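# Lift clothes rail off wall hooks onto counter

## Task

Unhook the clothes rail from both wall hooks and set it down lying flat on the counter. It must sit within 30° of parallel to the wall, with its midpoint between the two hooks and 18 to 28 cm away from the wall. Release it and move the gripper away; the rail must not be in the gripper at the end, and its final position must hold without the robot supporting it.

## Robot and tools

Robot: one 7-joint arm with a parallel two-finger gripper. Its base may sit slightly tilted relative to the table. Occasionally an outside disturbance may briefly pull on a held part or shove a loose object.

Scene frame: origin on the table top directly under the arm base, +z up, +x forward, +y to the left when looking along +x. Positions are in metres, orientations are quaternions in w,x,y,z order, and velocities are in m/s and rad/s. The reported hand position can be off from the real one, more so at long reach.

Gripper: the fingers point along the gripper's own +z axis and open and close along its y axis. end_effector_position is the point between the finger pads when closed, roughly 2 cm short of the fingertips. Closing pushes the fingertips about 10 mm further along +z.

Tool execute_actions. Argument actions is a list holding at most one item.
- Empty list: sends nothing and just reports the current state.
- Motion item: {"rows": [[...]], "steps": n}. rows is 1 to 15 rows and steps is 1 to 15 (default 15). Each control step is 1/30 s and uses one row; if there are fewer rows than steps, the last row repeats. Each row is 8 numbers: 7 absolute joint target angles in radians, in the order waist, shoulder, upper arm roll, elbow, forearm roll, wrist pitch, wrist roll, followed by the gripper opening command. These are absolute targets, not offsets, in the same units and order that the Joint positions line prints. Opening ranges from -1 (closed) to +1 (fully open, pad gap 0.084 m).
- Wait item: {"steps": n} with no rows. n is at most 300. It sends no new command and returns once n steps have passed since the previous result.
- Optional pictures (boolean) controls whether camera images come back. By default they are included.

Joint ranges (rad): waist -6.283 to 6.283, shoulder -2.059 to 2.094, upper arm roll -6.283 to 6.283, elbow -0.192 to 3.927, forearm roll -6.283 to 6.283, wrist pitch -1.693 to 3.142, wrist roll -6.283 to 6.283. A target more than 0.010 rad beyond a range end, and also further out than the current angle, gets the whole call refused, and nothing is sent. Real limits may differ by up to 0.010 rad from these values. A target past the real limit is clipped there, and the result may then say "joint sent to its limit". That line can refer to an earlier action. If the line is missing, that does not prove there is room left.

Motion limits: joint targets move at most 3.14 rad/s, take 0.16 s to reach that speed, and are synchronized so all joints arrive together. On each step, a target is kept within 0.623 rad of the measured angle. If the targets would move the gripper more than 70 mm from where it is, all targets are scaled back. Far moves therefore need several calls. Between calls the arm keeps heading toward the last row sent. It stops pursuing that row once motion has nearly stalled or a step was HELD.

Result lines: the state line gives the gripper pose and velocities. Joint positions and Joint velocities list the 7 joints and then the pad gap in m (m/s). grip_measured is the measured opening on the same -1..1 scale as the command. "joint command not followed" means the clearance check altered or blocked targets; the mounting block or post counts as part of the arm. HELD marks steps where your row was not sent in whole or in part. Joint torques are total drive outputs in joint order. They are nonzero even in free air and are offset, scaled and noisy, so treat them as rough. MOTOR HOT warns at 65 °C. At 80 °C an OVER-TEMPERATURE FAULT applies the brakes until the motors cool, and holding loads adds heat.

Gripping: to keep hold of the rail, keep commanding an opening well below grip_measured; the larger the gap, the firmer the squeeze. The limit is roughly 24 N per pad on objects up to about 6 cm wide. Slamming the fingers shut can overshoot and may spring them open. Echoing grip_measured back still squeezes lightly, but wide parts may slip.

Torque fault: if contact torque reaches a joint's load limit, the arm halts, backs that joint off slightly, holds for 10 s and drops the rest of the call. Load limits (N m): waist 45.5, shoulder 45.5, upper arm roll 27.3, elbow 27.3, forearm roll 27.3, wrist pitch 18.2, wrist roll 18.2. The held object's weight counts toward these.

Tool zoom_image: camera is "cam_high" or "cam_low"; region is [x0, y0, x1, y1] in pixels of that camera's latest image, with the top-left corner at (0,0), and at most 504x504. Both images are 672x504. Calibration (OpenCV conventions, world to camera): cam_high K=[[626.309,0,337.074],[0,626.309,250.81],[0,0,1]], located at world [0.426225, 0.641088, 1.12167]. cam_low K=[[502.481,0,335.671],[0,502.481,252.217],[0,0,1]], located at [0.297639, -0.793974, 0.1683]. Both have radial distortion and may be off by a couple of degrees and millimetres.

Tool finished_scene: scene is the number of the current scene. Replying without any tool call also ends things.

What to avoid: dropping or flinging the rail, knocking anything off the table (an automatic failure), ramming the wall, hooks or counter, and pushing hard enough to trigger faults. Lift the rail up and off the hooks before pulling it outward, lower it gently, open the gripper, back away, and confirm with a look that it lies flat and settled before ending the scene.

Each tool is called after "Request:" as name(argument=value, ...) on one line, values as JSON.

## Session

Request:
execute_actions(actions=[])

Scene clock: 0.00 s of 4700.00 s.
end_effector_position=(+0.0318, +0.4303, +0.2285) grip_measured=+1.00 end_effector_quat_wxyz=(-0.038, +0.920, -0.344, -0.187) end_effector_velocity=(+0.000, +0.000, +0.000) end_effector_angular_velocity=(+0.000, +0.000, -0.001)
Joint positions: [ 1.384 -0.3    0.348  0.367  0.363  0.227  1.938  0.084]
Joint velocities: [ 0.     0.    -0.     0.001  0.     0.     0.    -0.   ]
Joint torques (N m, as the arm reports them, + toward a larger angle): no reading
Motor temperatures (°C, as the motors report them): [28 30 28 30 27 30 27]

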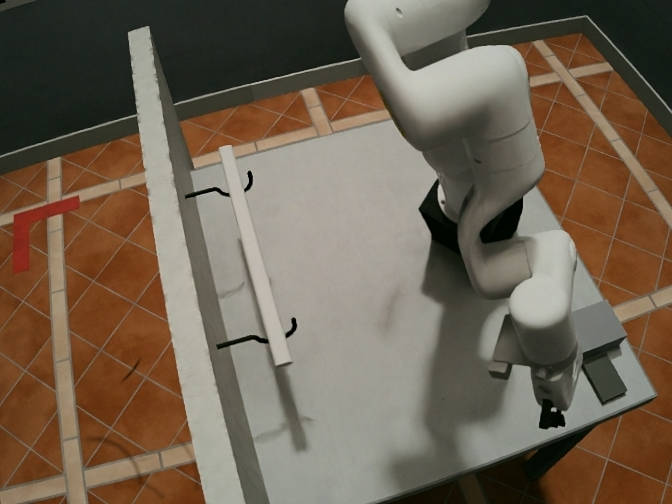

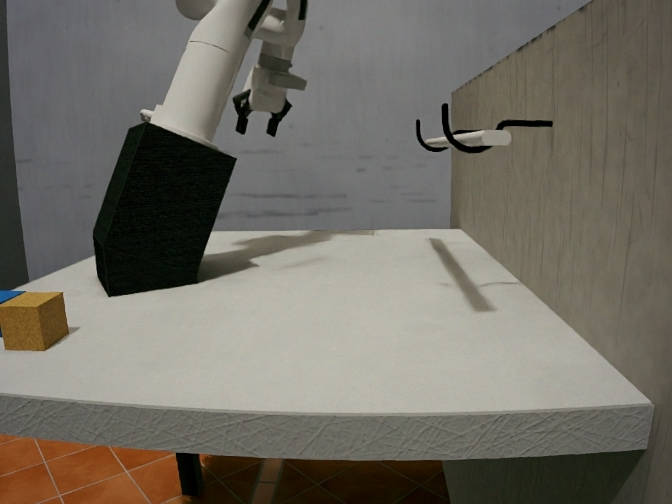

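Request:
execute_actions(actions=[{"rows":[[1.384,-0.7,-0.065,0.1,0.065,0.4,1.481,0.3]],"steps":15}], pictures=false)

Request:
execute_actions(actions=[{"steps":30}], pictures=false)

Request:
execute_actions(actions=[{"rows":[[0.15,-0.7,-0.065,0.1,0.065,0.4,1.481,0.3]],"steps":15}], pictures=false)

Scene clock: 6.93 s of 4700.00 s.
end_effector_position=(+0.1261, +0.3314, +0.2225) grip_measured=+0.29 end_effector_quat_wxyz=(-0.055, +0.968, -0.200, -0.138) end_effector_velocity=(+0.024, -0.097, -0.011) end_effector_angular_velocity=(+0.048, -0.025, +0.346)
Joint positions: [ 1.383 -0.668 -0.031  0.121  0.091  0.385  1.521  0.056]
Joint velocities: [ 0.009 -0.339 -0.344 -0.231 -0.269  0.158 -0.415 -0.   ]
Joint torques (N m, as the arm reports them, + toward a larger angle): [ 3.36 -2.95  6.12 11.74  0.15 -1.46 -0.48]
Motor temperatures (°C, as the motors report them): [28 30 28 32 27 30 27]
Steps of this call (steps 1 to 90: nothing new was sent; then 3.43 s passed at rest; steps 91 to 105: all 15 steps of this action). Readings (joint positions):
91: [1.384 -0.300 0.348 0.367 0.363 0.227 1.938]
92: [1.384 -0.302 0.346 0.366 0.361 0.228 1.935]
94: [1.385 -0.328 0.319 0.348 0.339 0.241 1.901]
98: [1.384 -0.458 0.184 0.262 0.245 0.295 1.757]
105: the state above

Scene clock: 7.93 s of 4700.00 s.
end_effector_position=(+0.1285, +0.3228, +0.2217) grip_measured=+0.29 end_effector_quat_wxyz=(-0.056, +0.972, -0.184, -0.138) end_effector_velocity=(+0.000, -0.000, -0.000) end_effector_angular_velocity=(-0.000, -0.001, -0.001)
Joint positions: [ 1.384 -0.7   -0.065  0.1    0.065  0.4    1.481  0.056]
Joint velocities: [-0.002 -0.     0.001 -0.    -0.    -0.     0.    -0.   ]
Joint torques (N m, as the arm reports them, + toward a larger angle): [ 2.11 -5.41  3.58 10.62 -0.18 -1.1  -0.28]
Motor temperatures (°C, as the motors report them): [28 30 28 32 27 30 27]
Steps of this call (steps 1 to 30: the robot went on to your last target). Readings (joint positions):
1: [1.384 -0.677 -0.040 0.114 0.083 0.390 1.510]
2: [1.384 -0.683 -0.047 0.110 0.078 0.393 1.501]
4: [1.384 -0.691 -0.055 0.106 0.072 0.396 1.491]
8: [1.384 -0.697 -0.062 0.102 0.067 0.399 1.484]
30: the state above
The arm was judged still, so your last target was given up. Only a new action makes it travel on or press farther. Fingers that are still opening or closing keep moving.

Scene clock: 8.43 s of 4700.00 s.
end_effector_position=(+0.2544, +0.2381, +0.1987) grip_measured=+0.29 end_effector_quat_wxyz=(-0.019, +0.915, -0.400, -0.053) end_effector_velocity=(+0.269, -0.288, -0.023) end_effector_angular_velocity=(-0.405, -0.287, -1.133)
Joint positions: [ 0.898 -0.7   -0.065  0.1    0.065  0.4    1.481  0.056]
Joint velocities: [-1.236  0.     0.    -0.001 -0.     0.001  0.002  0.   ]
Joint torques (N m, as the arm reports them, + toward a larger angle): [ 1.42 -5.68  1.22  9.99 -0.14 -1.04 -0.25]
Motor temperatures (°C, as the motors report them): [28 30 28 32 27 30 27]
Steps of this call (steps 1 to 15: all 15 steps of this action). Readings (joint positions):
1: [1.384 -0.700 -0.065 0.100 0.065 0.400 1.481]
2: [1.382 -0.700 -0.065 0.100 0.065 0.400 1.481]
4: [1.351 -0.700 -0.063 0.100 0.065 0.400 1.481]
8: [1.188 -0.700 -0.065 0.100 0.065 0.400 1.481]
15: the state above

Request:
execute_actions(actions=[{"steps":40}])

Scene clock: 11.07 s of 4700.00 s.
end_effector_position=(+0.3466, +0.0250, +0.2200) grip_measured=+0.29 end_effector_quat_wxyz=(+0.040, +0.724, -0.684, +0.083) end_effector_velocity=(+0.000, +0.000, +0.000) end_effector_angular_velocity=(-0.000, -0.001, -0.001)
Joint positions: [ 0.15  -0.7   -0.065  0.1    0.065  0.4    1.481  0.056]
Joint velocities: [-0.     0.     0.     0.     0.    -0.001  0.001  0.   ]
Joint torques (N m, as the arm reports them, + toward a larger angle): [ 0.14 -5.44 -2.42 10.84  0.21 -1.16 -0.34]
Motor temperatures (°C, as the motors report them): [28 30 28 33 27 30 27]
Steps of this call (steps 1 to 45: the robot went on to your last target; steps 46 to 79: nothing new was sent). Readings (joint positions):
1: [0.857 -0.700 -0.065 0.100 0.065 0.400 1.481]
2: [0.816 -0.700 -0.065 0.100 0.065 0.400 1.481]
4: [0.733 -0.700 -0.065 0.100 0.065 0.400 1.481]
8: [0.568 -0.700 -0.065 0.100 0.065 0.400 1.481]
79: the state above
The arm was judged still, so your last target was given up. Only a new action makes it travel on or press farther. Fingers that are still opening or closing keep moving.

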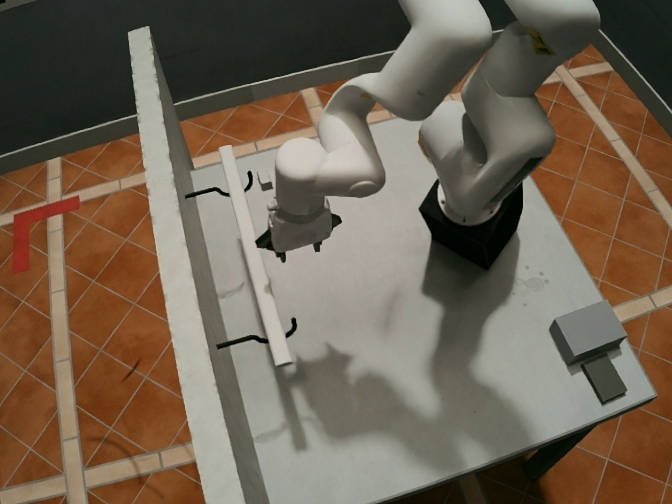

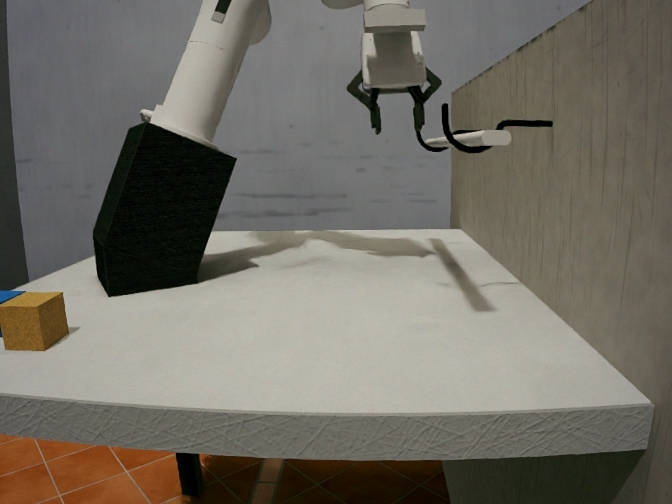

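Request:
execute_actions(actions=[{"rows":[[0.15,-0.7,-0.065,0.33,0.065,0.63,1.481,0.3]],"steps":15}], pictures=false)

Request:
execute_actions(actions=[{"steps":20}])

Scene clock: 19.73 s of 4700.00 s.
end_effector_position=(+0.4006, +0.0407, +0.2738) grip_measured=+0.29 end_effector_quat_wxyz=(+0.036, +0.727, -0.681, +0.078) end_effector_velocity=(+0.007, +0.004, +0.011) end_effector_angular_velocity=(+0.002, +0.016, +0.002)
Joint positions: [ 0.15  -0.7   -0.065  0.323  0.065  0.624  1.481  0.056]
Joint velocities: [ 0.001  0.003  0.001  0.048 -0.     0.06  -0.001  0.   ]
Joint torques (N m, as the arm reports them, + toward a larger angle): [-0.16 -7.26 -3.02 12.77  0.01 -1.52 -0.2 ]
Motor temperatures (°C, as the motors report them): [28 30 28 35 27 30 27]
Steps of this call (steps 1 to 120: nothing new was sent; then 4.17 s passed at rest; steps 121 to 135: all 15 steps of this action). Readings (joint positions):
121: [0.150 -0.700 -0.065 0.100 0.065 0.400 1.481]
122: [0.150 -0.700 -0.065 0.102 0.065 0.403 1.481]
124: [0.150 -0.699 -0.065 0.129 0.065 0.438 1.481]
128: [0.150 -0.701 -0.065 0.273 0.065 0.565 1.481]
135: the state above

Scene clock: 20.40 s of 4700.00 s.
end_effector_position=(+0.4026, +0.0413, +0.2759) grip_measured=+0.29 end_effector_quat_wxyz=(+0.035, +0.727, -0.681, +0.078) end_effector_velocity=(-0.000, +0.000, -0.000) end_effector_angular_velocity=(-0.000, +0.000, -0.001)
Joint positions: [ 0.15  -0.7   -0.065  0.33   0.065  0.63   1.481  0.056]
Joint velocities: [ 0.    -0.     0.001  0.    -0.     0.     0.002  0.   ]
Joint torques (N m, as the arm reports them, + toward a larger angle): [ 0.03 -7.24 -3.09 12.81  0.14 -1.15 -0.31]
Motor temperatures (°C, as the motors report them): [28 30 28 35 27 30 27]
Steps of this call (steps 1 to 15: the robot went on to your last target; steps 16 to 20: nothing new was sent). Readings (joint positions):
1: [0.150 -0.700 -0.065 0.324 0.065 0.626 1.481]
2: [0.150 -0.700 -0.065 0.326 0.065 0.627 1.481]
4: [0.150 -0.700 -0.065 0.327 0.065 0.629 1.481]
8: [0.150 -0.700 -0.065 0.329 0.065 0.630 1.481]
20: the state above
The arm was judged still, so your last target was given up. Only a new action makes it travel on or press farther. Fingers that are still opening or closing keep moving.

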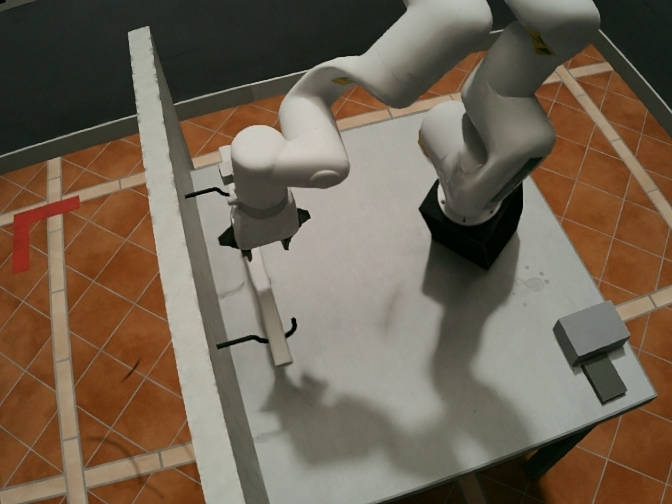

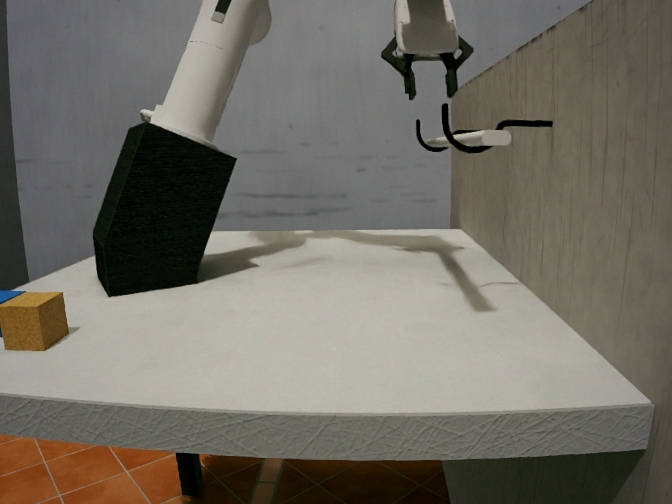

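Request:
execute_actions(actions=[{"rows":[[0.15,-0.45,-0.065,0.33,0.065,0.36,1.481,0.3]],"steps":15}], pictures=false)

Request:
execute_actions(actions=[{"steps":20}])

Scene clock: 27.23 s of 4700.00 s.
end_effector_position=(+0.4204, +0.0221, +0.2248) grip_measured=+0.29 end_effector_quat_wxyz=(+0.038, +0.723, -0.683, +0.096) end_effector_velocity=(+0.010, -0.004, -0.007) end_effector_angular_velocity=(-0.007, -0.029, +0.003)
Joint positions: [ 0.15  -0.457 -0.065  0.331  0.065  0.367  1.481  0.056]
Joint velocities: [ 0.     0.05  -0.     0.006  0.    -0.073  0.001  0.   ]
Joint torques (N m, as the arm reports them, + toward a larger angle): [-0.73 -9.95 -3.97 10.63  0.33 -1.36 -0.47]
Motor temperatures (°C, as the motors report them): [28 31 28 36 27 30 27]
Steps of this call (steps 1 to 90: nothing new was sent; then 3.33 s passed at rest; steps 91 to 105: all 15 steps of this action). Readings (joint positions):
91: [0.150 -0.700 -0.065 0.330 0.065 0.630 1.481]
92: [0.150 -0.698 -0.065 0.330 0.065 0.627 1.481]
94: [0.150 -0.671 -0.065 0.332 0.065 0.593 1.481]
98: [0.150 -0.519 -0.065 0.329 0.065 0.439 1.481]
105: the state above

Scene clock: 27.90 s of 4700.00 s.
end_effector_position=(+0.4203, +0.0215, +0.2231) grip_measured=+0.29 end_effector_quat_wxyz=(+0.039, +0.723, -0.683, +0.097) end_effector_velocity=(+0.000, +0.000, -0.000) end_effector_angular_velocity=(-0.000, +0.000, +0.001)
Joint positions: [ 0.15  -0.45  -0.065  0.33   0.065  0.36   1.481  0.056]
Joint velocities: [-0.     0.     0.     0.     0.    -0.    -0.001  0.   ]
Joint torques (N m, as the arm reports them, + toward a larger angle): [-1.12 -9.1  -3.7  10.77  0.04 -1.23 -0.32]
Motor temperatures (°C, as the motors report them): [28 31 28 36 27 30 27]
Steps of this call (steps 1 to 15: the robot went on to your last target; steps 16 to 20: nothing new was sent). Readings (joint positions):
1: [0.150 -0.455 -0.065 0.331 0.065 0.365 1.481]
2: [0.150 -0.454 -0.065 0.331 0.065 0.364 1.481]
4: [0.150 -0.453 -0.065 0.330 0.065 0.362 1.481]
8: [0.150 -0.451 -0.065 0.330 0.065 0.361 1.481]
20: the state above
The arm was judged still, so your last target was given up. Only a new action makes it travel on or press farther. Fingers that are still opening or closing keep moving.

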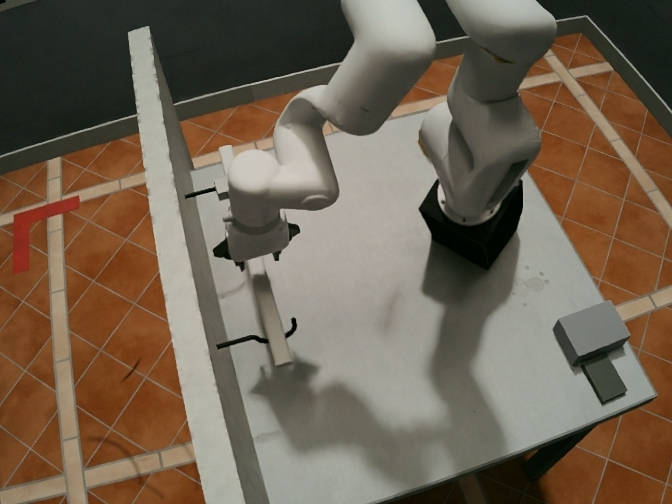

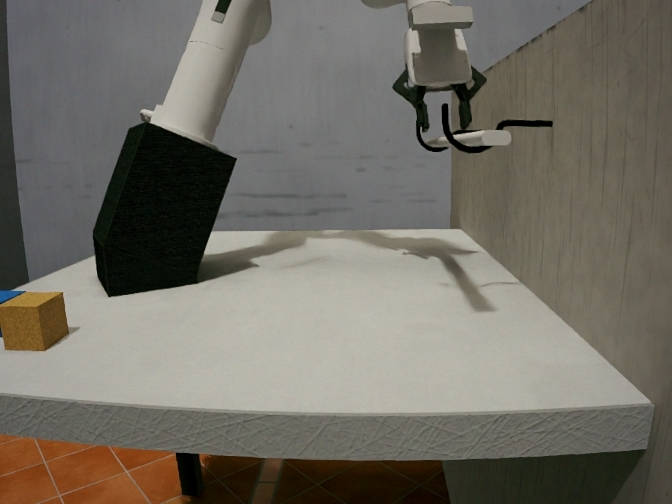

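Looks centred. Descend further.

Request:
execute_actions(actions=[{"rows":[[0.15,-0.32,-0.065,0.33,0.065,0.23,1.481,0.3]],"steps":15}], pictures=false)

Request:
execute_actions(actions=[{"steps":15}])

Scene clock: 31.47 s of 4700.00 s.
end_effector_position=(+0.4216, +0.0109, +0.1948) grip_measured=+0.29 end_effector_quat_wxyz=(+0.044, +0.721, -0.684, +0.103) end_effector_velocity=(-0.000, -0.002, -0.004) end_effector_angular_velocity=(-0.003, -0.002, -0.002)
Joint positions: [ 0.15  -0.323 -0.065  0.33   0.065  0.232  1.481  0.056]
Joint velocities: [-0.     0.019 -0.001 -0.002  0.    -0.022  0.    -0.   ]
Joint torques (N m, as the arm reports them, + toward a larger angle): [ -1.87 -10.05  -4.22   9.28   0.16  -1.25  -0.14]
Motor temperatures (°C, as the motors report them): [28 31 28 36 27 30 27]
Steps of this call (steps 1 to 90: nothing new was sent; then 0.07 s passed at rest; steps 91 to 105: all 15 steps of this action). Readings (joint positions):
91: [0.150 -0.450 -0.065 0.330 0.065 0.360 1.481]
92: [0.150 -0.448 -0.065 0.330 0.065 0.357 1.481]
94: [0.150 -0.420 -0.065 0.332 0.065 0.325 1.481]
98: [0.150 -0.341 -0.065 0.327 0.065 0.255 1.481]
105: the state above

Scene clock: 31.97 s of 4700.00 s.
end_effector_position=(+0.4212, +0.0107, +0.1941) grip_measured=+0.29 end_effector_quat_wxyz=(+0.044, +0.721, -0.684, +0.102) end_effector_velocity=(-0.000, -0.000, -0.000) end_effector_angular_velocity=(+0.000, +0.001, +0.001)
Joint positions: [ 0.15  -0.32  -0.065  0.33   0.065  0.23   1.481  0.056]
Joint velocities: [ 0.     0.001 -0.     0.     0.    -0.    -0.001  0.   ]
Joint torques (N m, as the arm reports them, + toward a larger angle): [ -1.52 -10.42  -3.97   9.55   0.29  -1.2   -0.26]
Motor temperatures (°C, as the motors report them): [28 31 28 36 27 30 27]
Steps of this call (steps 1 to 15: the robot went on to your last target). Readings (joint positions):
1: [0.150 -0.322 -0.065 0.330 0.065 0.232 1.481]
2: [0.150 -0.322 -0.065 0.330 0.065 0.231 1.481]
4: [0.150 -0.321 -0.065 0.330 0.065 0.231 1.481]
8: [0.150 -0.320 -0.065 0.330 0.065 0.230 1.481]
15: the state above
The arm was judged still, so your last target was given up. Only a new action makes it travel on or press farther. Fingers that are still opening or closing keep moving.

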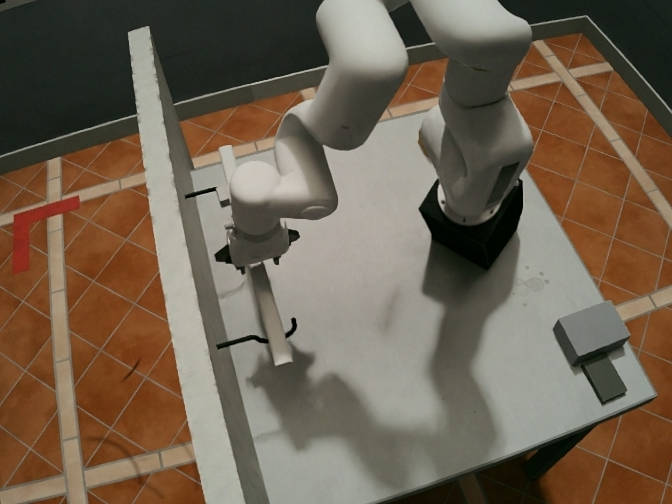

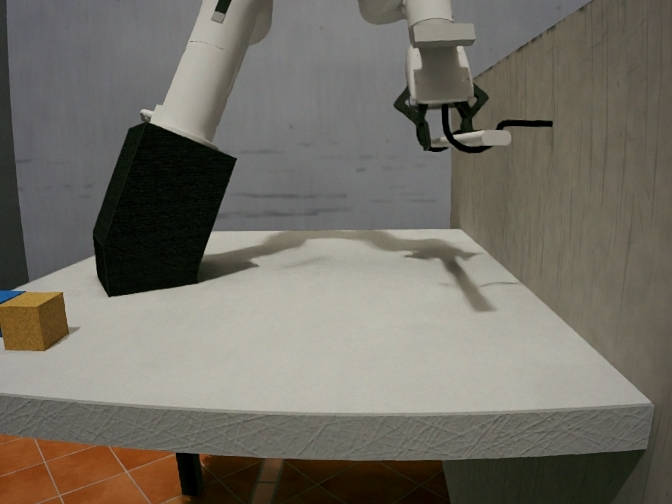

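Request:
execute_actions(actions=[{"rows":[[0.15,-0.29,-0.065,0.33,0.065,0.20,1.481,0.3]],"steps":10}], pictures=false)

Request:
execute_actions(actions=[{"rows":[[0.15,-0.29,-0.065,0.33,0.065,0.20,1.481,-1]],"steps":15}], pictures=false)

Scene clock: 36.40 s of 4700.00 s.
end_effector_position=(+0.4208, +0.0082, +0.1877) grip_measured=+0.29 end_effector_quat_wxyz=(+0.046, +0.721, -0.684, +0.103) end_effector_velocity=(+0.005, -0.001, -0.000) end_effector_angular_velocity=(-0.002, -0.013, +0.003)
Joint positions: [ 0.15  -0.292 -0.065  0.33   0.065  0.202  1.481  0.056]
Joint velocities: [-0.     0.012  0.     0.006  0.    -0.02  -0.001  0.   ]
Joint torques (N m, as the arm reports them, + toward a larger angle): [ -1.92 -11.08  -4.16   9.33   0.34  -1.2   -0.24]
Motor temperatures (°C, as the motors report them): [28 31 28 36 27 30 27]
Steps of this call (steps 1 to 90: nothing new was sent; then 1.10 s passed at rest; steps 91 to 100: all 10 steps of this action). Readings (joint positions):
91: [0.150 -0.320 -0.065 0.330 0.065 0.230 1.481]
92: [0.150 -0.318 -0.065 0.330 0.065 0.228 1.481]
94: [0.150 -0.305 -0.065 0.331 0.065 0.214 1.481]
98: [0.150 -0.293 -0.065 0.329 0.065 0.204 1.481]
100: the state above

Scene clock: 36.90 s of 4700.00 s.
end_effector_position=(+0.4226, +0.0083, +0.1884) grip_measured=-0.34 end_effector_quat_wxyz=(+0.044, +0.721, -0.684, +0.105) end_effector_velocity=(-0.002, -0.001, -0.001) end_effector_angular_velocity=(-0.001, +0.004, -0.002)
Joint positions: [ 0.15  -0.291 -0.065  0.332  0.065  0.199  1.481  0.029]
Joint velocities: [-0.001  0.001 -0.001 -0.002 -0.     0.002 -0.     0.   ]
Joint torques (N m, as the arm reports them, + toward a larger angle): [-1.77 -8.44 -3.81  4.57 -0.06  0.65 -0.63]
Motor temperatures (°C, as the motors report them): [28 31 28 36 27 30 27]
Steps of this call (steps 1 to 15: all 15 steps of this action). Readings (joint positions):
1: [0.150 -0.291 -0.065 0.330 0.065 0.201 1.481]
2: [0.150 -0.291 -0.065 0.330 0.065 0.201 1.481]
4: [0.150 -0.291 -0.065 0.331 0.065 0.199 1.481]
8: [0.150 -0.291 -0.065 0.333 0.065 0.199 1.481]
15: the state above

Request:
execute_actions(actions=[{"rows":[[0.15,-0.7,-0.065,0.33,0.065,0.61,1.481,-1]],"steps":15}], pictures=false)

Request:
execute_actions(actions=[{"steps":15}])

Scene clock: 41.23 s of 4700.00 s.
end_effector_position=(+0.4087, +0.0398, +0.2740) grip_measured=-0.34 end_effector_quat_wxyz=(+0.029, +0.727, -0.681, +0.086) end_effector_velocity=(-0.025, +0.007, +0.024) end_effector_angular_velocity=(+0.021, +0.045, -0.014)
Joint positions: [ 0.15  -0.683 -0.066  0.329  0.065  0.592  1.481  0.029]
Joint velocities: [-0.002 -0.147 -0.007 -0.014  0.002  0.18   0.004  0.002]
Joint torques (N m, as the arm reports them, + toward a larger angle): [ 2.09 -5.91 -0.96 11.39 -0.33 -0.38 -1.09]
Motor temperatures (°C, as the motors report them): [28 31 28 35 27 30 27]
Steps of this call (steps 1 to 15: the robot went on to your last target; steps 16 to 90: nothing new was sent; then 0.83 s passed at rest; steps 91 to 105: all 15 steps of this action). Readings (joint positions):
91: [0.150 -0.290 -0.065 0.331 0.065 0.200 1.481]
92: [0.150 -0.292 -0.065 0.331 0.065 0.203 1.481]
94: [0.150 -0.320 -0.066 0.327 0.065 0.238 1.481]
98: [0.150 -0.506 -0.065 0.320 0.065 0.425 1.481]
105: the state above

Scene clock: 41.73 s of 4700.00 s.
end_effector_position=(+0.4074, +0.0413, +0.2777) grip_measured=-0.33 end_effector_quat_wxyz=(+0.029, +0.727, -0.680, +0.085) end_effector_velocity=(+0.000, +0.001, +0.001) end_effector_angular_velocity=(+0.001, -0.001, +0.001)
Joint positions: [ 0.15  -0.699 -0.065  0.33   0.065  0.61   1.481  0.03 ]
Joint velocities: [ 0.001 -0.003 -0.     0.     0.     0.002  0.    -0.   ]
Joint torques (N m, as the arm reports them, + toward a larger angle): [ 2.5  -7.01 -0.97 11.32 -0.2  -0.22 -0.98]
Motor temperatures (°C, as the motors report them): [28 31 28 35 27 30 27]
Steps of this call (steps 1 to 15: the robot went on to your last target). Readings (joint positions):
1: [0.150 -0.687 -0.066 0.329 0.065 0.597 1.481]
2: [0.149 -0.690 -0.066 0.329 0.065 0.600 1.481]
4: [0.150 -0.694 -0.066 0.329 0.065 0.605 1.481]
8: [0.150 -0.698 -0.065 0.330 0.065 0.608 1.481]
15: the state above

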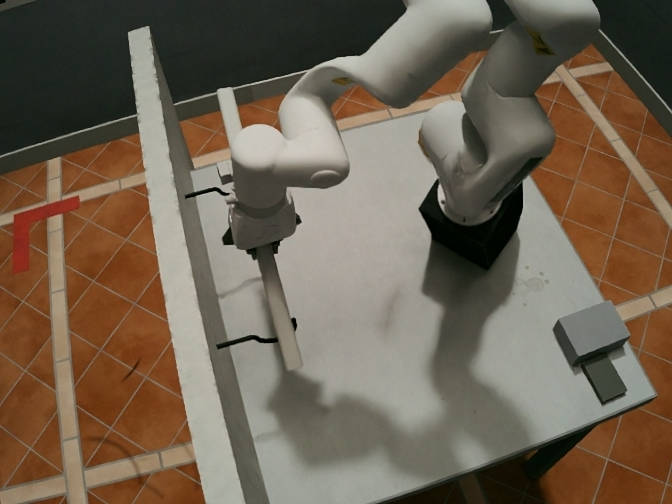

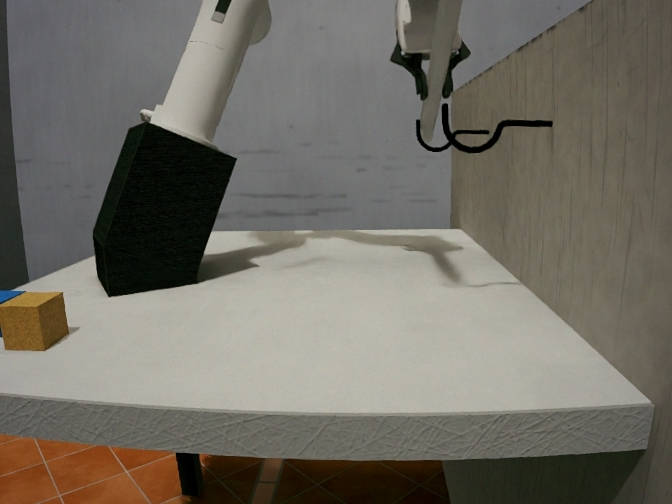

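Request:
execute_actions(actions=[{"rows":[[0.15,-0.9,-0.065,0.33,0.065,0.81,1.481,-1]],"steps":15}], pictures=false)

Request:
execute_actions(actions=[{"steps":15}])

Scene clock: 48.13 s of 4700.00 s.
end_effector_position=(+0.3873, +0.0556, +0.3174) grip_measured=-0.30 end_effector_quat_wxyz=(+0.022, +0.733, -0.676, +0.077) end_effector_velocity=(-0.007, +0.001, +0.005) end_effector_angular_velocity=(+0.003, +0.012, -0.001)
Joint positions: [ 0.151 -0.895 -0.065  0.329  0.065  0.805  1.481  0.031]
Joint velocities: [-0.002 -0.034 -0.001 -0.001 -0.001  0.044  0.     0.001]
Joint torques (N m, as the arm reports them, + toward a larger angle): [-0.49 -4.67 -2.66 12.84 -1.54 -0.11 -0.9 ]
Motor temperatures (°C, as the motors report them): [28 31 28 36 27 30 27]
Steps of this call (steps 1 to 15: the robot went on to your last target; steps 16 to 90: nothing new was sent; then 2.90 s passed at rest; steps 91 to 105: all 15 steps of this action). Readings (joint positions):
91: [0.150 -0.700 -0.065 0.330 0.065 0.610 1.481]
92: [0.150 -0.702 -0.065 0.330 0.065 0.612 1.481]
94: [0.150 -0.731 -0.065 0.329 0.065 0.646 1.481]
98: [0.151 -0.857 -0.063 0.332 0.066 0.763 1.481]
105: the state above

Scene clock: 48.63 s of 4700.00 s.
end_effector_position=(+0.3871, +0.0556, +0.3186) grip_measured=-0.30 end_effector_quat_wxyz=(+0.022, +0.733, -0.676, +0.077) end_effector_velocity=(+0.000, +0.000, +0.000) end_effector_angular_velocity=(+0.000, -0.000, +0.001)
Joint positions: [ 0.15  -0.9   -0.065  0.33   0.065  0.81   1.481  0.031]
Joint velocities: [ 0.    -0.001 -0.     0.     0.     0.    -0.001 -0.   ]
Joint torques (N m, as the arm reports them, + toward a larger angle): [-0.07 -5.06 -2.44 13.15 -1.31 -0.07 -0.92]
Motor temperatures (°C, as the motors report them): [28 31 28 36 27 30 27]
Steps of this call (steps 1 to 15: the robot went on to your last target). Readings (joint positions):
1: [0.150 -0.896 -0.065 0.329 0.065 0.807 1.481]
2: [0.150 -0.897 -0.065 0.329 0.065 0.808 1.481]
4: [0.150 -0.898 -0.065 0.330 0.065 0.809 1.481]
8: [0.150 -0.899 -0.065 0.330 0.065 0.810 1.481]
15: the state above
The arm was judged still, so your last target was given up. Only a new action makes it travel on or press farther. Fingers that are still opening or closing keep moving.

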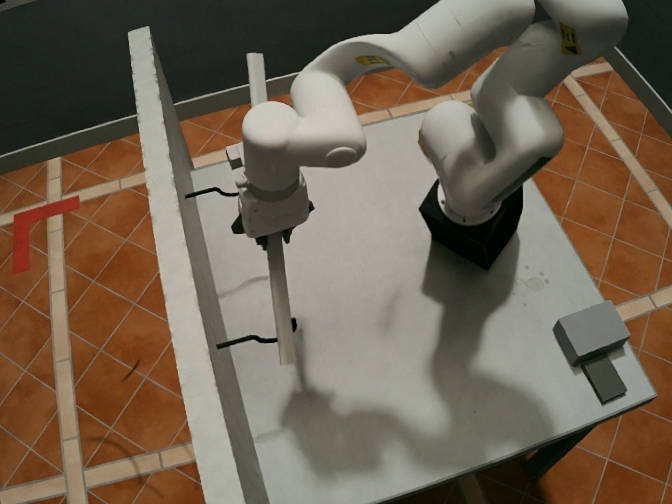

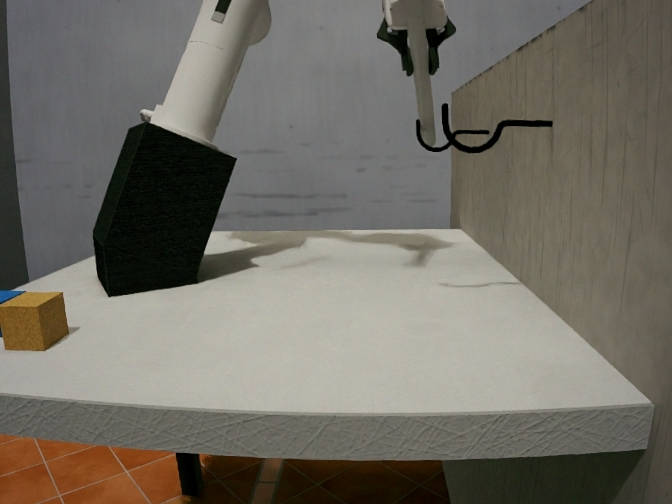

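Request:
execute_actions(actions=[{"rows":[[0.15,-0.32,-0.065,0.33,0.065,0.23,1.481,-1]],"steps":15}], pictures=false)

Request:
execute_actions(actions=[{"steps":20}], pictures=false)

Request:
execute_actions(actions=[{"rows":[[0.15,-0.32,-0.065,0.33,0.065,0.23,1.481,0.4]],"steps":15}])

Scene clock: 56.03 s of 4700.00 s.
end_effector_position=(+0.4178, +0.0152, +0.2038) grip_measured=-0.37 end_effector_quat_wxyz=(+0.046, +0.722, -0.684, +0.096) end_effector_velocity=(+0.036, -0.044, -0.109) end_effector_angular_velocity=(-0.073, -0.096, +0.008)
Joint positions: [ 0.151 -0.372 -0.064  0.327  0.065  0.289  1.481  0.028]
Joint velocities: [-0.002  0.561  0.001  0.038 -0.004 -0.617  0.    -0.003]
Joint torques (N m, as the arm reports them, + toward a larger angle): [ -2.91 -16.83  -5.24  10.28   0.08  -0.6   -0.62]
Motor temperatures (°C, as the motors report them): [28 31 28 38 27 30 27]
Steps of this call (steps 1 to 90: nothing new was sent; then 3.90 s passed at rest; steps 91 to 105: all 15 steps of this action). Readings (joint positions):
91: [0.150 -0.900 -0.065 0.330 0.065 0.810 1.481]
92: [0.150 -0.898 -0.065 0.330 0.065 0.808 1.481]
94: [0.150 -0.869 -0.065 0.332 0.065 0.774 1.481]
98: [0.149 -0.679 -0.066 0.331 0.064 0.589 1.481]
105: the state above

Scene clock: 56.70 s of 4700.00 s.
end_effector_position=(+0.4225, +0.0109, +0.1950) grip_measured=-0.37 end_effector_quat_wxyz=(+0.043, +0.721, -0.684, +0.103) end_effector_velocity=(-0.001, -0.001, -0.002) end_effector_angular_velocity=(-0.001, +0.005, +0.001)
Joint positions: [ 0.15  -0.321 -0.065  0.331  0.065  0.229  1.481  0.028]
Joint velocities: [ 0.001  0.009 -0.001  0.001 -0.001 -0.004 -0.002  0.   ]
Joint torques (N m, as the arm reports them, + toward a larger angle): [-1.86 -6.71 -4.15  6.41 -0.13 -0.51 -0.63]
Motor temperatures (°C, as the motors report them): [28 31 28 37 27 30 27]
Steps of this call (steps 1 to 20: the robot went on to your last target). Readings (joint positions):
1: [0.150 -0.356 -0.064 0.328 0.065 0.272 1.481]
2: [0.150 -0.346 -0.065 0.329 0.065 0.260 1.481]
4: [0.150 -0.335 -0.065 0.330 0.065 0.245 1.481]
8: [0.150 -0.326 -0.065 0.331 0.065 0.234 1.481]
20: the state above

Scene clock: 57.20 s of 4700.00 s.
end_effector_position=(+0.4209, +0.0106, +0.1939) grip_measured=+0.39 end_effector_quat_wxyz=(+0.045, +0.721, -0.684, +0.102) end_effector_velocity=(+0.002, +0.001, +0.001) end_effector_angular_velocity=(+0.000, -0.004, +0.002)
Joint positions: [ 0.15  -0.32  -0.065  0.33   0.065  0.23   1.481  0.061]
Joint velocities: [-0.    -0.002  0.001  0.002  0.    -0.001 -0.001 -0.   ]
Joint torques (N m, as the arm reports them, + toward a larger angle): [ -1.56 -10.46  -4.22   9.34   0.23  -1.26  -0.4 ]
Motor temperatures (°C, as the motors report them): [28 31 28 37 27 30 27]
Steps of this call (steps 1 to 15: all 15 steps of this action). Readings (joint positions):
1: [0.150 -0.321 -0.065 0.331 0.065 0.229 1.481]
2: [0.150 -0.320 -0.065 0.331 0.065 0.230 1.481]
4: [0.150 -0.318 -0.065 0.327 0.065 0.231 1.480]
8: [0.150 -0.318 -0.065 0.328 0.065 0.231 1.481]
15: the state above

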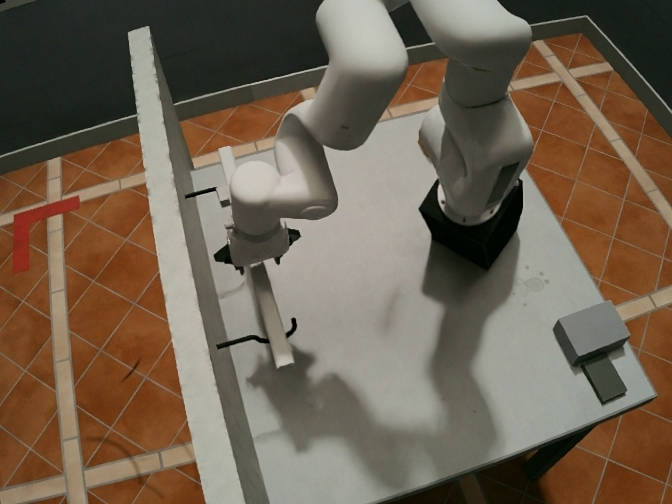

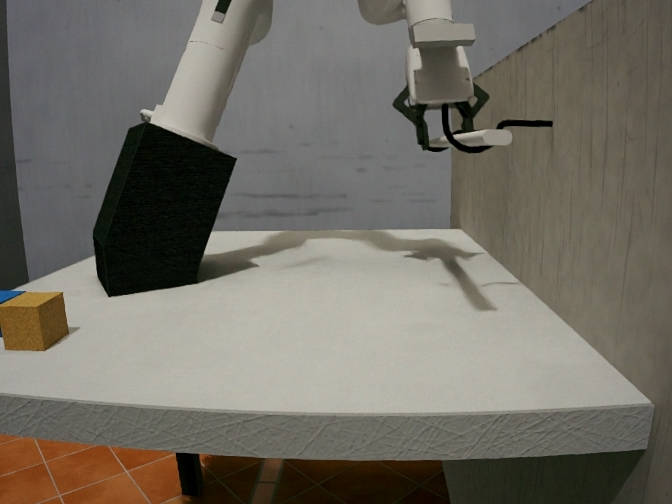

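Request:
execute_actions(actions=[{"rows":[[0.15,-0.47,-0.065,0.33,0.065,0.38,1.481,0.4]],"steps":15}], pictures=false)

Request:
execute_actions(actions=[{"rows":[[0.29,-0.47,-0.065,0.33,0.065,0.38,1.481,0.4]],"steps":15}], pictures=false)

Request:
execute_actions(actions=[{"steps":10}], pictures=false)

Scene clock: 63.30 s of 4700.00 s.
end_effector_position=(+0.4195, +0.0229, +0.2266) grip_measured=+0.39 end_effector_quat_wxyz=(+0.038, +0.723, -0.683, +0.095) end_effector_velocity=(+0.000, +0.002, +0.006) end_effector_angular_velocity=(+0.003, +0.000, +0.001)
Joint positions: [ 0.15  -0.467 -0.065  0.329  0.065  0.377  1.481  0.061]
Joint velocities: [-0.    -0.023  0.     0.004 -0.     0.027 -0.    -0.   ]
Joint torques (N m, as the arm reports them, + toward a larger angle): [-1.27 -9.37 -3.67 10.87  0.13 -1.53 -0.29]
Motor temperatures (°C, as the motors report them): [28 31 28 37 27 30 27]
Steps of this call (steps 1 to 15: the robot went on to your last target; steps 16 to 90: nothing new was sent; then 2.60 s passed at rest; steps 91 to 105: all 15 steps of this action). Readings (joint positions):
91: [0.150 -0.320 -0.065 0.330 0.065 0.230 1.481]
92: [0.150 -0.322 -0.065 0.330 0.065 0.233 1.481]
94: [0.150 -0.351 -0.065 0.328 0.065 0.266 1.481]
98: [0.150 -0.444 -0.065 0.333 0.065 0.349 1.481]
105: the state above

Scene clock: 63.80 s of 4700.00 s.
end_effector_position=(+0.4145, +0.0745, +0.2163) grip_measured=+0.39 end_effector_quat_wxyz=(+0.027, +0.766, -0.638, +0.071) end_effector_velocity=(-0.001, +0.008, -0.001) end_effector_angular_velocity=(+0.008, +0.004, +0.018)
Joint positions: [ 0.287 -0.47  -0.065  0.33   0.065  0.38   1.481  0.061]
Joint velocities: [ 0.022 -0.001 -0.001  0.     0.     0.     0.002 -0.   ]
Joint torques (N m, as the arm reports them, + toward a larger angle): [-0.93 -9.59 -2.86 10.77  0.1  -1.16 -0.35]
Motor temperatures (°C, as the motors report them): [28 31 28 37 27 30 27]
Steps of this call (steps 1 to 15: all 15 steps of this action). Readings (joint positions):
1: [0.150 -0.467 -0.065 0.330 0.065 0.378 1.481]
2: [0.152 -0.468 -0.065 0.330 0.065 0.379 1.481]
4: [0.182 -0.469 -0.068 0.330 0.065 0.379 1.481]
8: [0.265 -0.469 -0.062 0.330 0.065 0.380 1.481]
15: the state above

Scene clock: 64.13 s of 4700.00 s.
end_effector_position=(+0.4143, +0.0755, +0.2162) grip_measured=+0.39 end_effector_quat_wxyz=(+0.026, +0.767, -0.637, +0.070) end_effector_velocity=(+0.000, +0.001, -0.000) end_effector_angular_velocity=(+0.000, -0.000, +0.003)
Joint positions: [ 0.29  -0.47  -0.065  0.33   0.065  0.38   1.481  0.061]
Joint velocities: [ 0.002 -0.     0.001  0.    -0.    -0.001 -0.    -0.   ]
Joint torques (N m, as the arm reports them, + toward a larger angle): [-0.77 -9.4  -2.92 10.73  0.19 -1.19 -0.26]
Motor temperatures (°C, as the motors report them): [28 31 28 37 27 30 27]
Steps of this call (steps 1 to 10: the robot went on to your last target). Readings (joint positions):
1: [0.288 -0.470 -0.065 0.330 0.065 0.380 1.481]
2: [0.288 -0.470 -0.065 0.330 0.065 0.380 1.481]
4: [0.289 -0.470 -0.065 0.330 0.065 0.380 1.481]
8: [0.290 -0.470 -0.065 0.330 0.065 0.380 1.481]
10: the state above

Request:
execute_actions(actions=[{"rows":[[0.29,-0.35,-0.065,0.335,0.065,0.265,1.62,0.4]],"steps":15}], pictures=false)

Request:
execute_actions(actions=[{"steps":10}])

Scene clock: 72.80 s of 4700.00 s.
end_effector_position=(+0.4178, +0.0678, +0.1904) grip_measured=+0.39 end_effector_quat_wxyz=(+0.026, +0.721, -0.688, +0.078) end_effector_velocity=(+0.001, -0.001, -0.004) end_effector_angular_velocity=(+0.000, -0.007, -0.024)
Joint positions: [ 0.29  -0.352 -0.065  0.335  0.065  0.267  1.617  0.061]
Joint velocities: [ 0.001  0.018  0.    -0.001 -0.    -0.021  0.026 -0.   ]
Joint torques (N m, as the arm reports them, + toward a larger angle): [ -0.83 -10.63  -3.32   9.43   0.31  -1.09  -0.32]
Motor temperatures (°C, as the motors report them): [28 31 28 37 27 30 27]
Steps of this call (steps 1 to 15: the robot went on to your last target; steps 16 to 90: nothing new was sent; then 5.17 s passed at rest; steps 91 to 105: all 15 steps of this action). Readings (joint positions):
91: [0.290 -0.470 -0.065 0.330 0.065 0.380 1.481]
92: [0.290 -0.469 -0.065 0.330 0.065 0.378 1.484]
94: [0.290 -0.444 -0.065 0.333 0.065 0.350 1.516]
98: [0.290 -0.370 -0.065 0.332 0.065 0.288 1.593]
105: the state above

Scene clock: 73.13 s of 4700.00 s.
end_effector_position=(+0.4176, +0.0676, +0.1898) grip_measured=+0.39 end_effector_quat_wxyz=(+0.026, +0.720, -0.689, +0.078) end_effector_velocity=(-0.000, -0.000, -0.000) end_effector_angular_velocity=(-0.000, +0.001, -0.001)
Joint positions: [ 0.29  -0.35  -0.065  0.335  0.065  0.265  1.62   0.061]
Joint velocities: [-0.     0.002 -0.    -0.     0.    -0.001  0.    -0.   ]
Joint torques (N m, as the arm reports them, + toward a larger angle): [ -0.87 -10.39  -3.08   9.54   0.16  -1.21  -0.4 ]
Motor temperatures (°C, as the motors report them): [28 31 28 37 27 30 27]
Steps of this call (steps 1 to 10: the robot went on to your last target). Readings (joint positions):
1: [0.290 -0.352 -0.065 0.335 0.065 0.266 1.618]
2: [0.290 -0.352 -0.065 0.335 0.065 0.266 1.619]
4: [0.290 -0.351 -0.065 0.335 0.065 0.266 1.619]
8: [0.290 -0.350 -0.065 0.335 0.065 0.265 1.620]
10: the state above

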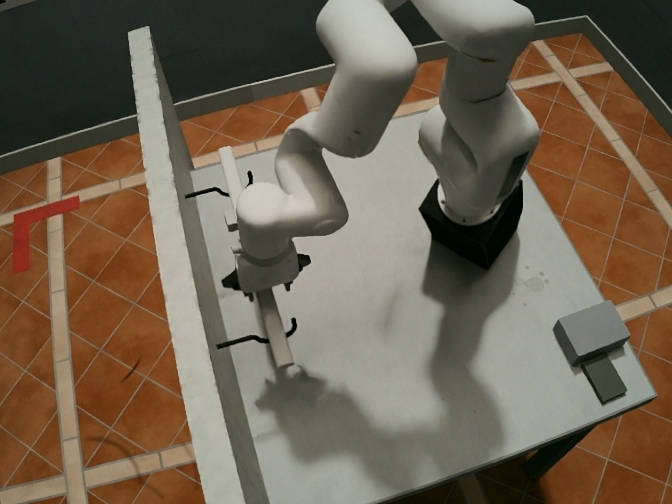

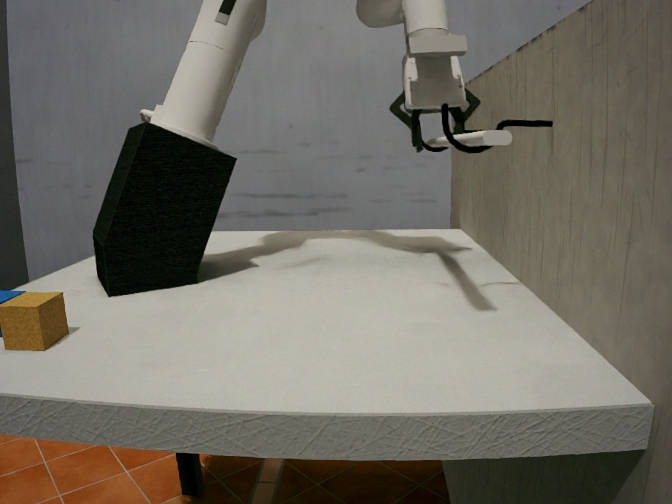

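Request:
execute_actions(actions=[{"rows":[[0.29,-0.35,-0.065,0.335,0.065,0.265,1.62,-1]],"steps":15}], pictures=false)

Request:
execute_actions(actions=[{"rows":[[0.29,-0.72,-0.065,0.335,0.065,0.635,1.62,-1]],"steps":15}], pictures=false)

Request:
execute_actions(actions=[{"steps":15}])

Scene clock: 81.33 s of 4700.00 s.
end_effector_position=(+0.4209, +0.0680, +0.1916) grip_measured=-0.34 end_effector_quat_wxyz=(+0.023, +0.720, -0.689, +0.081) end_effector_velocity=(-0.002, -0.000, -0.001) end_effector_angular_velocity=(-0.001, +0.006, +0.002)
Joint positions: [ 0.29  -0.351 -0.065  0.339  0.065  0.262  1.62   0.029]
Joint velocities: [ 0.     0.001  0.    -0.003 -0.001  0.001 -0.002  0.   ]
Joint torques (N m, as the arm reports them, + toward a larger angle): [ 0.86 -6.66 -1.63  1.09 -0.34  2.38 -0.62]
Motor temperatures (°C, as the motors report them): [28 31 28 37 27 30 27]
Steps of this call (steps 1 to 15: the robot went on to your last target; steps 16 to 90: nothing new was sent; then 4.70 s passed at rest; steps 91 to 105: all 15 steps of this action). Readings (joint positions):
91: [0.290 -0.350 -0.065 0.335 0.065 0.265 1.620]
92: [0.290 -0.350 -0.065 0.335 0.065 0.265 1.620]
94: [0.290 -0.350 -0.065 0.337 0.065 0.264 1.620]
98: [0.290 -0.352 -0.066 0.340 0.065 0.262 1.620]
105: the state above

Scene clock: 81.83 s of 4700.00 s.
end_effector_position=(+0.3999, +0.0907, +0.2688) grip_measured=-1.00 end_effector_quat_wxyz=(+0.015, +0.726, -0.685, +0.059) end_effector_velocity=(-0.012, +0.004, +0.024) end_effector_angular_velocity=(+0.012, +0.017, -0.005)
Joint positions: [ 0.291 -0.706 -0.064  0.332  0.065  0.623  1.62   0.   ]
Joint velocities: [-0.003 -0.108 -0.005  0.004  0.001  0.128  0.002  0.   ]
Joint torques (N m, as the arm reports them, + toward a larger angle): [ 0.05 -6.4  -2.3  12.76  0.19 -1.12 -0.39]
Motor temperatures (°C, as the motors report them): [28 31 28 36 27 30 27]
Steps of this call (steps 1 to 15: all 15 steps of this action). Readings (joint positions):
1: [0.290 -0.351 -0.065 0.339 0.065 0.262 1.620]
2: [0.290 -0.353 -0.065 0.339 0.065 0.265 1.620]
4: [0.290 -0.382 -0.066 0.335 0.065 0.301 1.620]
8: [0.289 -0.568 -0.066 0.329 0.065 0.488 1.620]
15: the state above

Scene clock: 82.33 s of 4700.00 s.
end_effector_position=(+0.4008, +0.0914, +0.2731) grip_measured=-1.00 end_effector_quat_wxyz=(+0.013, +0.726, -0.685, +0.060) end_effector_velocity=(+0.001, +0.000, +0.001) end_effector_angular_velocity=(+0.001, -0.003, +0.001)
Joint positions: [ 0.29  -0.72  -0.065  0.335  0.065  0.635  1.62   0.   ]
Joint velocities: [ 0.001 -0.003 -0.001  0.001  0.     0.    -0.001  0.   ]
Joint torques (N m, as the arm reports them, + toward a larger angle): [ 0.01 -7.11 -2.16 12.61  0.17 -1.07 -0.29]
Motor temperatures (°C, as the motors report them): [28 31 28 37 27 30 27]
Steps of this call (steps 1 to 15: the robot went on to your last target). Readings (joint positions):
1: [0.291 -0.710 -0.064 0.332 0.065 0.627 1.620]
2: [0.290 -0.712 -0.064 0.332 0.065 0.629 1.620]
4: [0.290 -0.715 -0.065 0.333 0.065 0.632 1.620]
8: [0.290 -0.718 -0.065 0.334 0.065 0.634 1.620]
15: the state above

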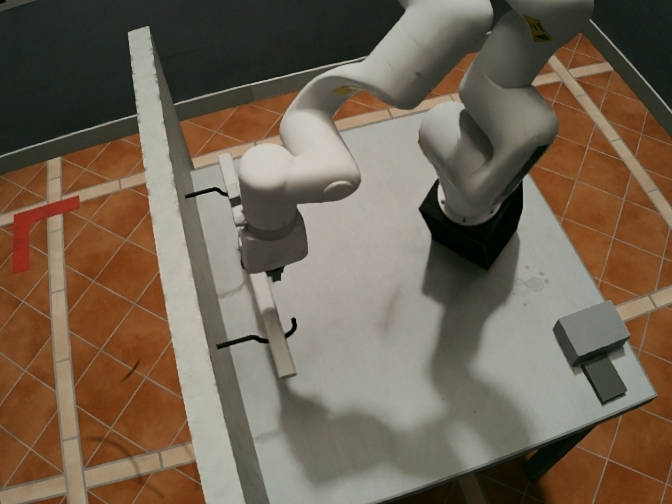

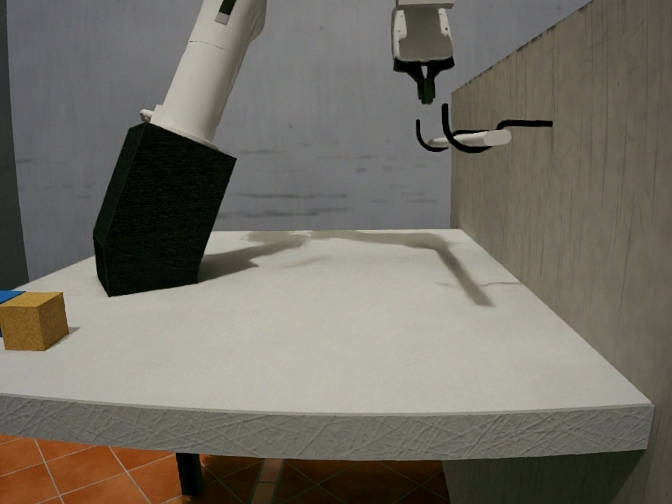

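Request:
execute_actions(actions=[{"rows":[[0.29,-0.40,-0.065,0.335,0.065,0.315,1.62,0.4]],"steps":15}], pictures=false)

Request:
execute_actions(actions=[{"rows":[[0.29,-0.295,-0.065,0.335,0.065,0.21,1.62,0.4]],"steps":15}], pictures=false)

Request:
execute_actions(actions=[{"steps":10}])

Scene clock: 86.50 s of 4700.00 s.
end_effector_position=(+0.4172, +0.0719, +0.2035) grip_measured=+0.39 end_effector_quat_wxyz=(+0.024, +0.720, -0.689, +0.075) end_effector_velocity=(+0.016, -0.003, -0.010) end_effector_angular_velocity=(-0.004, -0.045, +0.004)
Joint positions: [ 0.29  -0.41  -0.065  0.335  0.065  0.325  1.62   0.061]
Joint velocities: [-0.     0.072 -0.001  0.014 -0.    -0.102 -0.001 -0.   ]
Joint torques (N m, as the arm reports them, + toward a larger angle): [ -0.87 -10.13  -2.91  10.04  -0.07  -1.1   -0.3 ]
Motor temperatures (°C, as the motors report them): [28 31 28 37 27 30 27]
Steps of this call (steps 1 to 15: the robot went on to your last target; steps 16 to 90: nothing new was sent; then 0.67 s passed at rest; steps 91 to 105: all 15 steps of this action). Readings (joint positions):
91: [0.290 -0.720 -0.065 0.335 0.065 0.635 1.620]
92: [0.290 -0.718 -0.065 0.335 0.065 0.632 1.620]
94: [0.290 -0.689 -0.065 0.337 0.065 0.598 1.620]
98: [0.290 -0.505 -0.065 0.335 0.065 0.423 1.620]
105: the state above

Scene clock: 87.00 s of 4700.00 s.
end_effector_position=(+0.4177, +0.0636, +0.1779) grip_measured=+0.39 end_effector_quat_wxyz=(+0.028, +0.719, -0.689, +0.081) end_effector_velocity=(-0.001, -0.001, -0.004) end_effector_angular_velocity=(-0.002, +0.002, -0.000)
Joint positions: [ 0.29  -0.297 -0.065  0.335  0.065  0.212  1.62   0.061]
Joint velocities: [-0.     0.017  0.001 -0.002 -0.    -0.017  0.001 -0.   ]
Joint torques (N m, as the arm reports them, + toward a larger angle): [ -1.24 -11.13  -3.21   8.72   0.17  -1.08  -0.29]
Motor temperatures (°C, as the motors report them): [28 31 28 37 27 30 27]
Steps of this call (steps 1 to 15: all 15 steps of this action). Readings (joint positions):
1: [0.290 -0.407 -0.065 0.336 0.065 0.322 1.620]
2: [0.290 -0.404 -0.065 0.336 0.065 0.317 1.620]
4: [0.290 -0.375 -0.065 0.337 0.065 0.284 1.620]
8: [0.290 -0.311 -0.065 0.333 0.065 0.229 1.620]
15: the state above

Scene clock: 87.33 s of 4700.00 s.
end_effector_position=(+0.4174, +0.0634, +0.1773) grip_measured=+0.39 end_effector_quat_wxyz=(+0.028, +0.719, -0.689, +0.081) end_effector_velocity=(-0.000, -0.000, -0.000) end_effector_angular_velocity=(-0.001, +0.001, +0.001)
Joint positions: [ 0.29  -0.295 -0.065  0.335  0.065  0.21   1.62   0.061]
Joint velocities: [-0.     0.002 -0.    -0.     0.    -0.001 -0.002 -0.   ]
Joint torques (N m, as the arm reports them, + toward a larger angle): [ -0.95 -11.11  -3.22   8.83   0.14  -1.17  -0.41]
Motor temperatures (°C, as the motors report them): [28 31 28 37 27 30 27]
Steps of this call (steps 1 to 10: the robot went on to your last target). Readings (joint positions):
1: [0.290 -0.297 -0.065 0.335 0.065 0.211 1.620]
2: [0.290 -0.296 -0.065 0.335 0.065 0.211 1.620]
4: [0.290 -0.296 -0.065 0.335 0.065 0.210 1.620]
8: [0.290 -0.295 -0.065 0.335 0.065 0.210 1.620]
10: the state above

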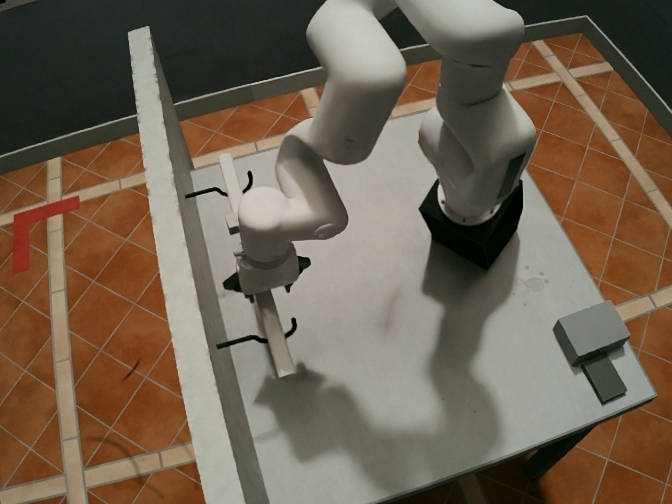

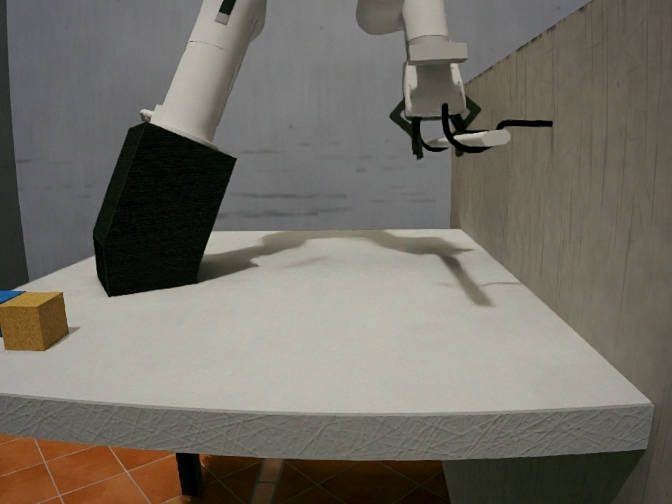

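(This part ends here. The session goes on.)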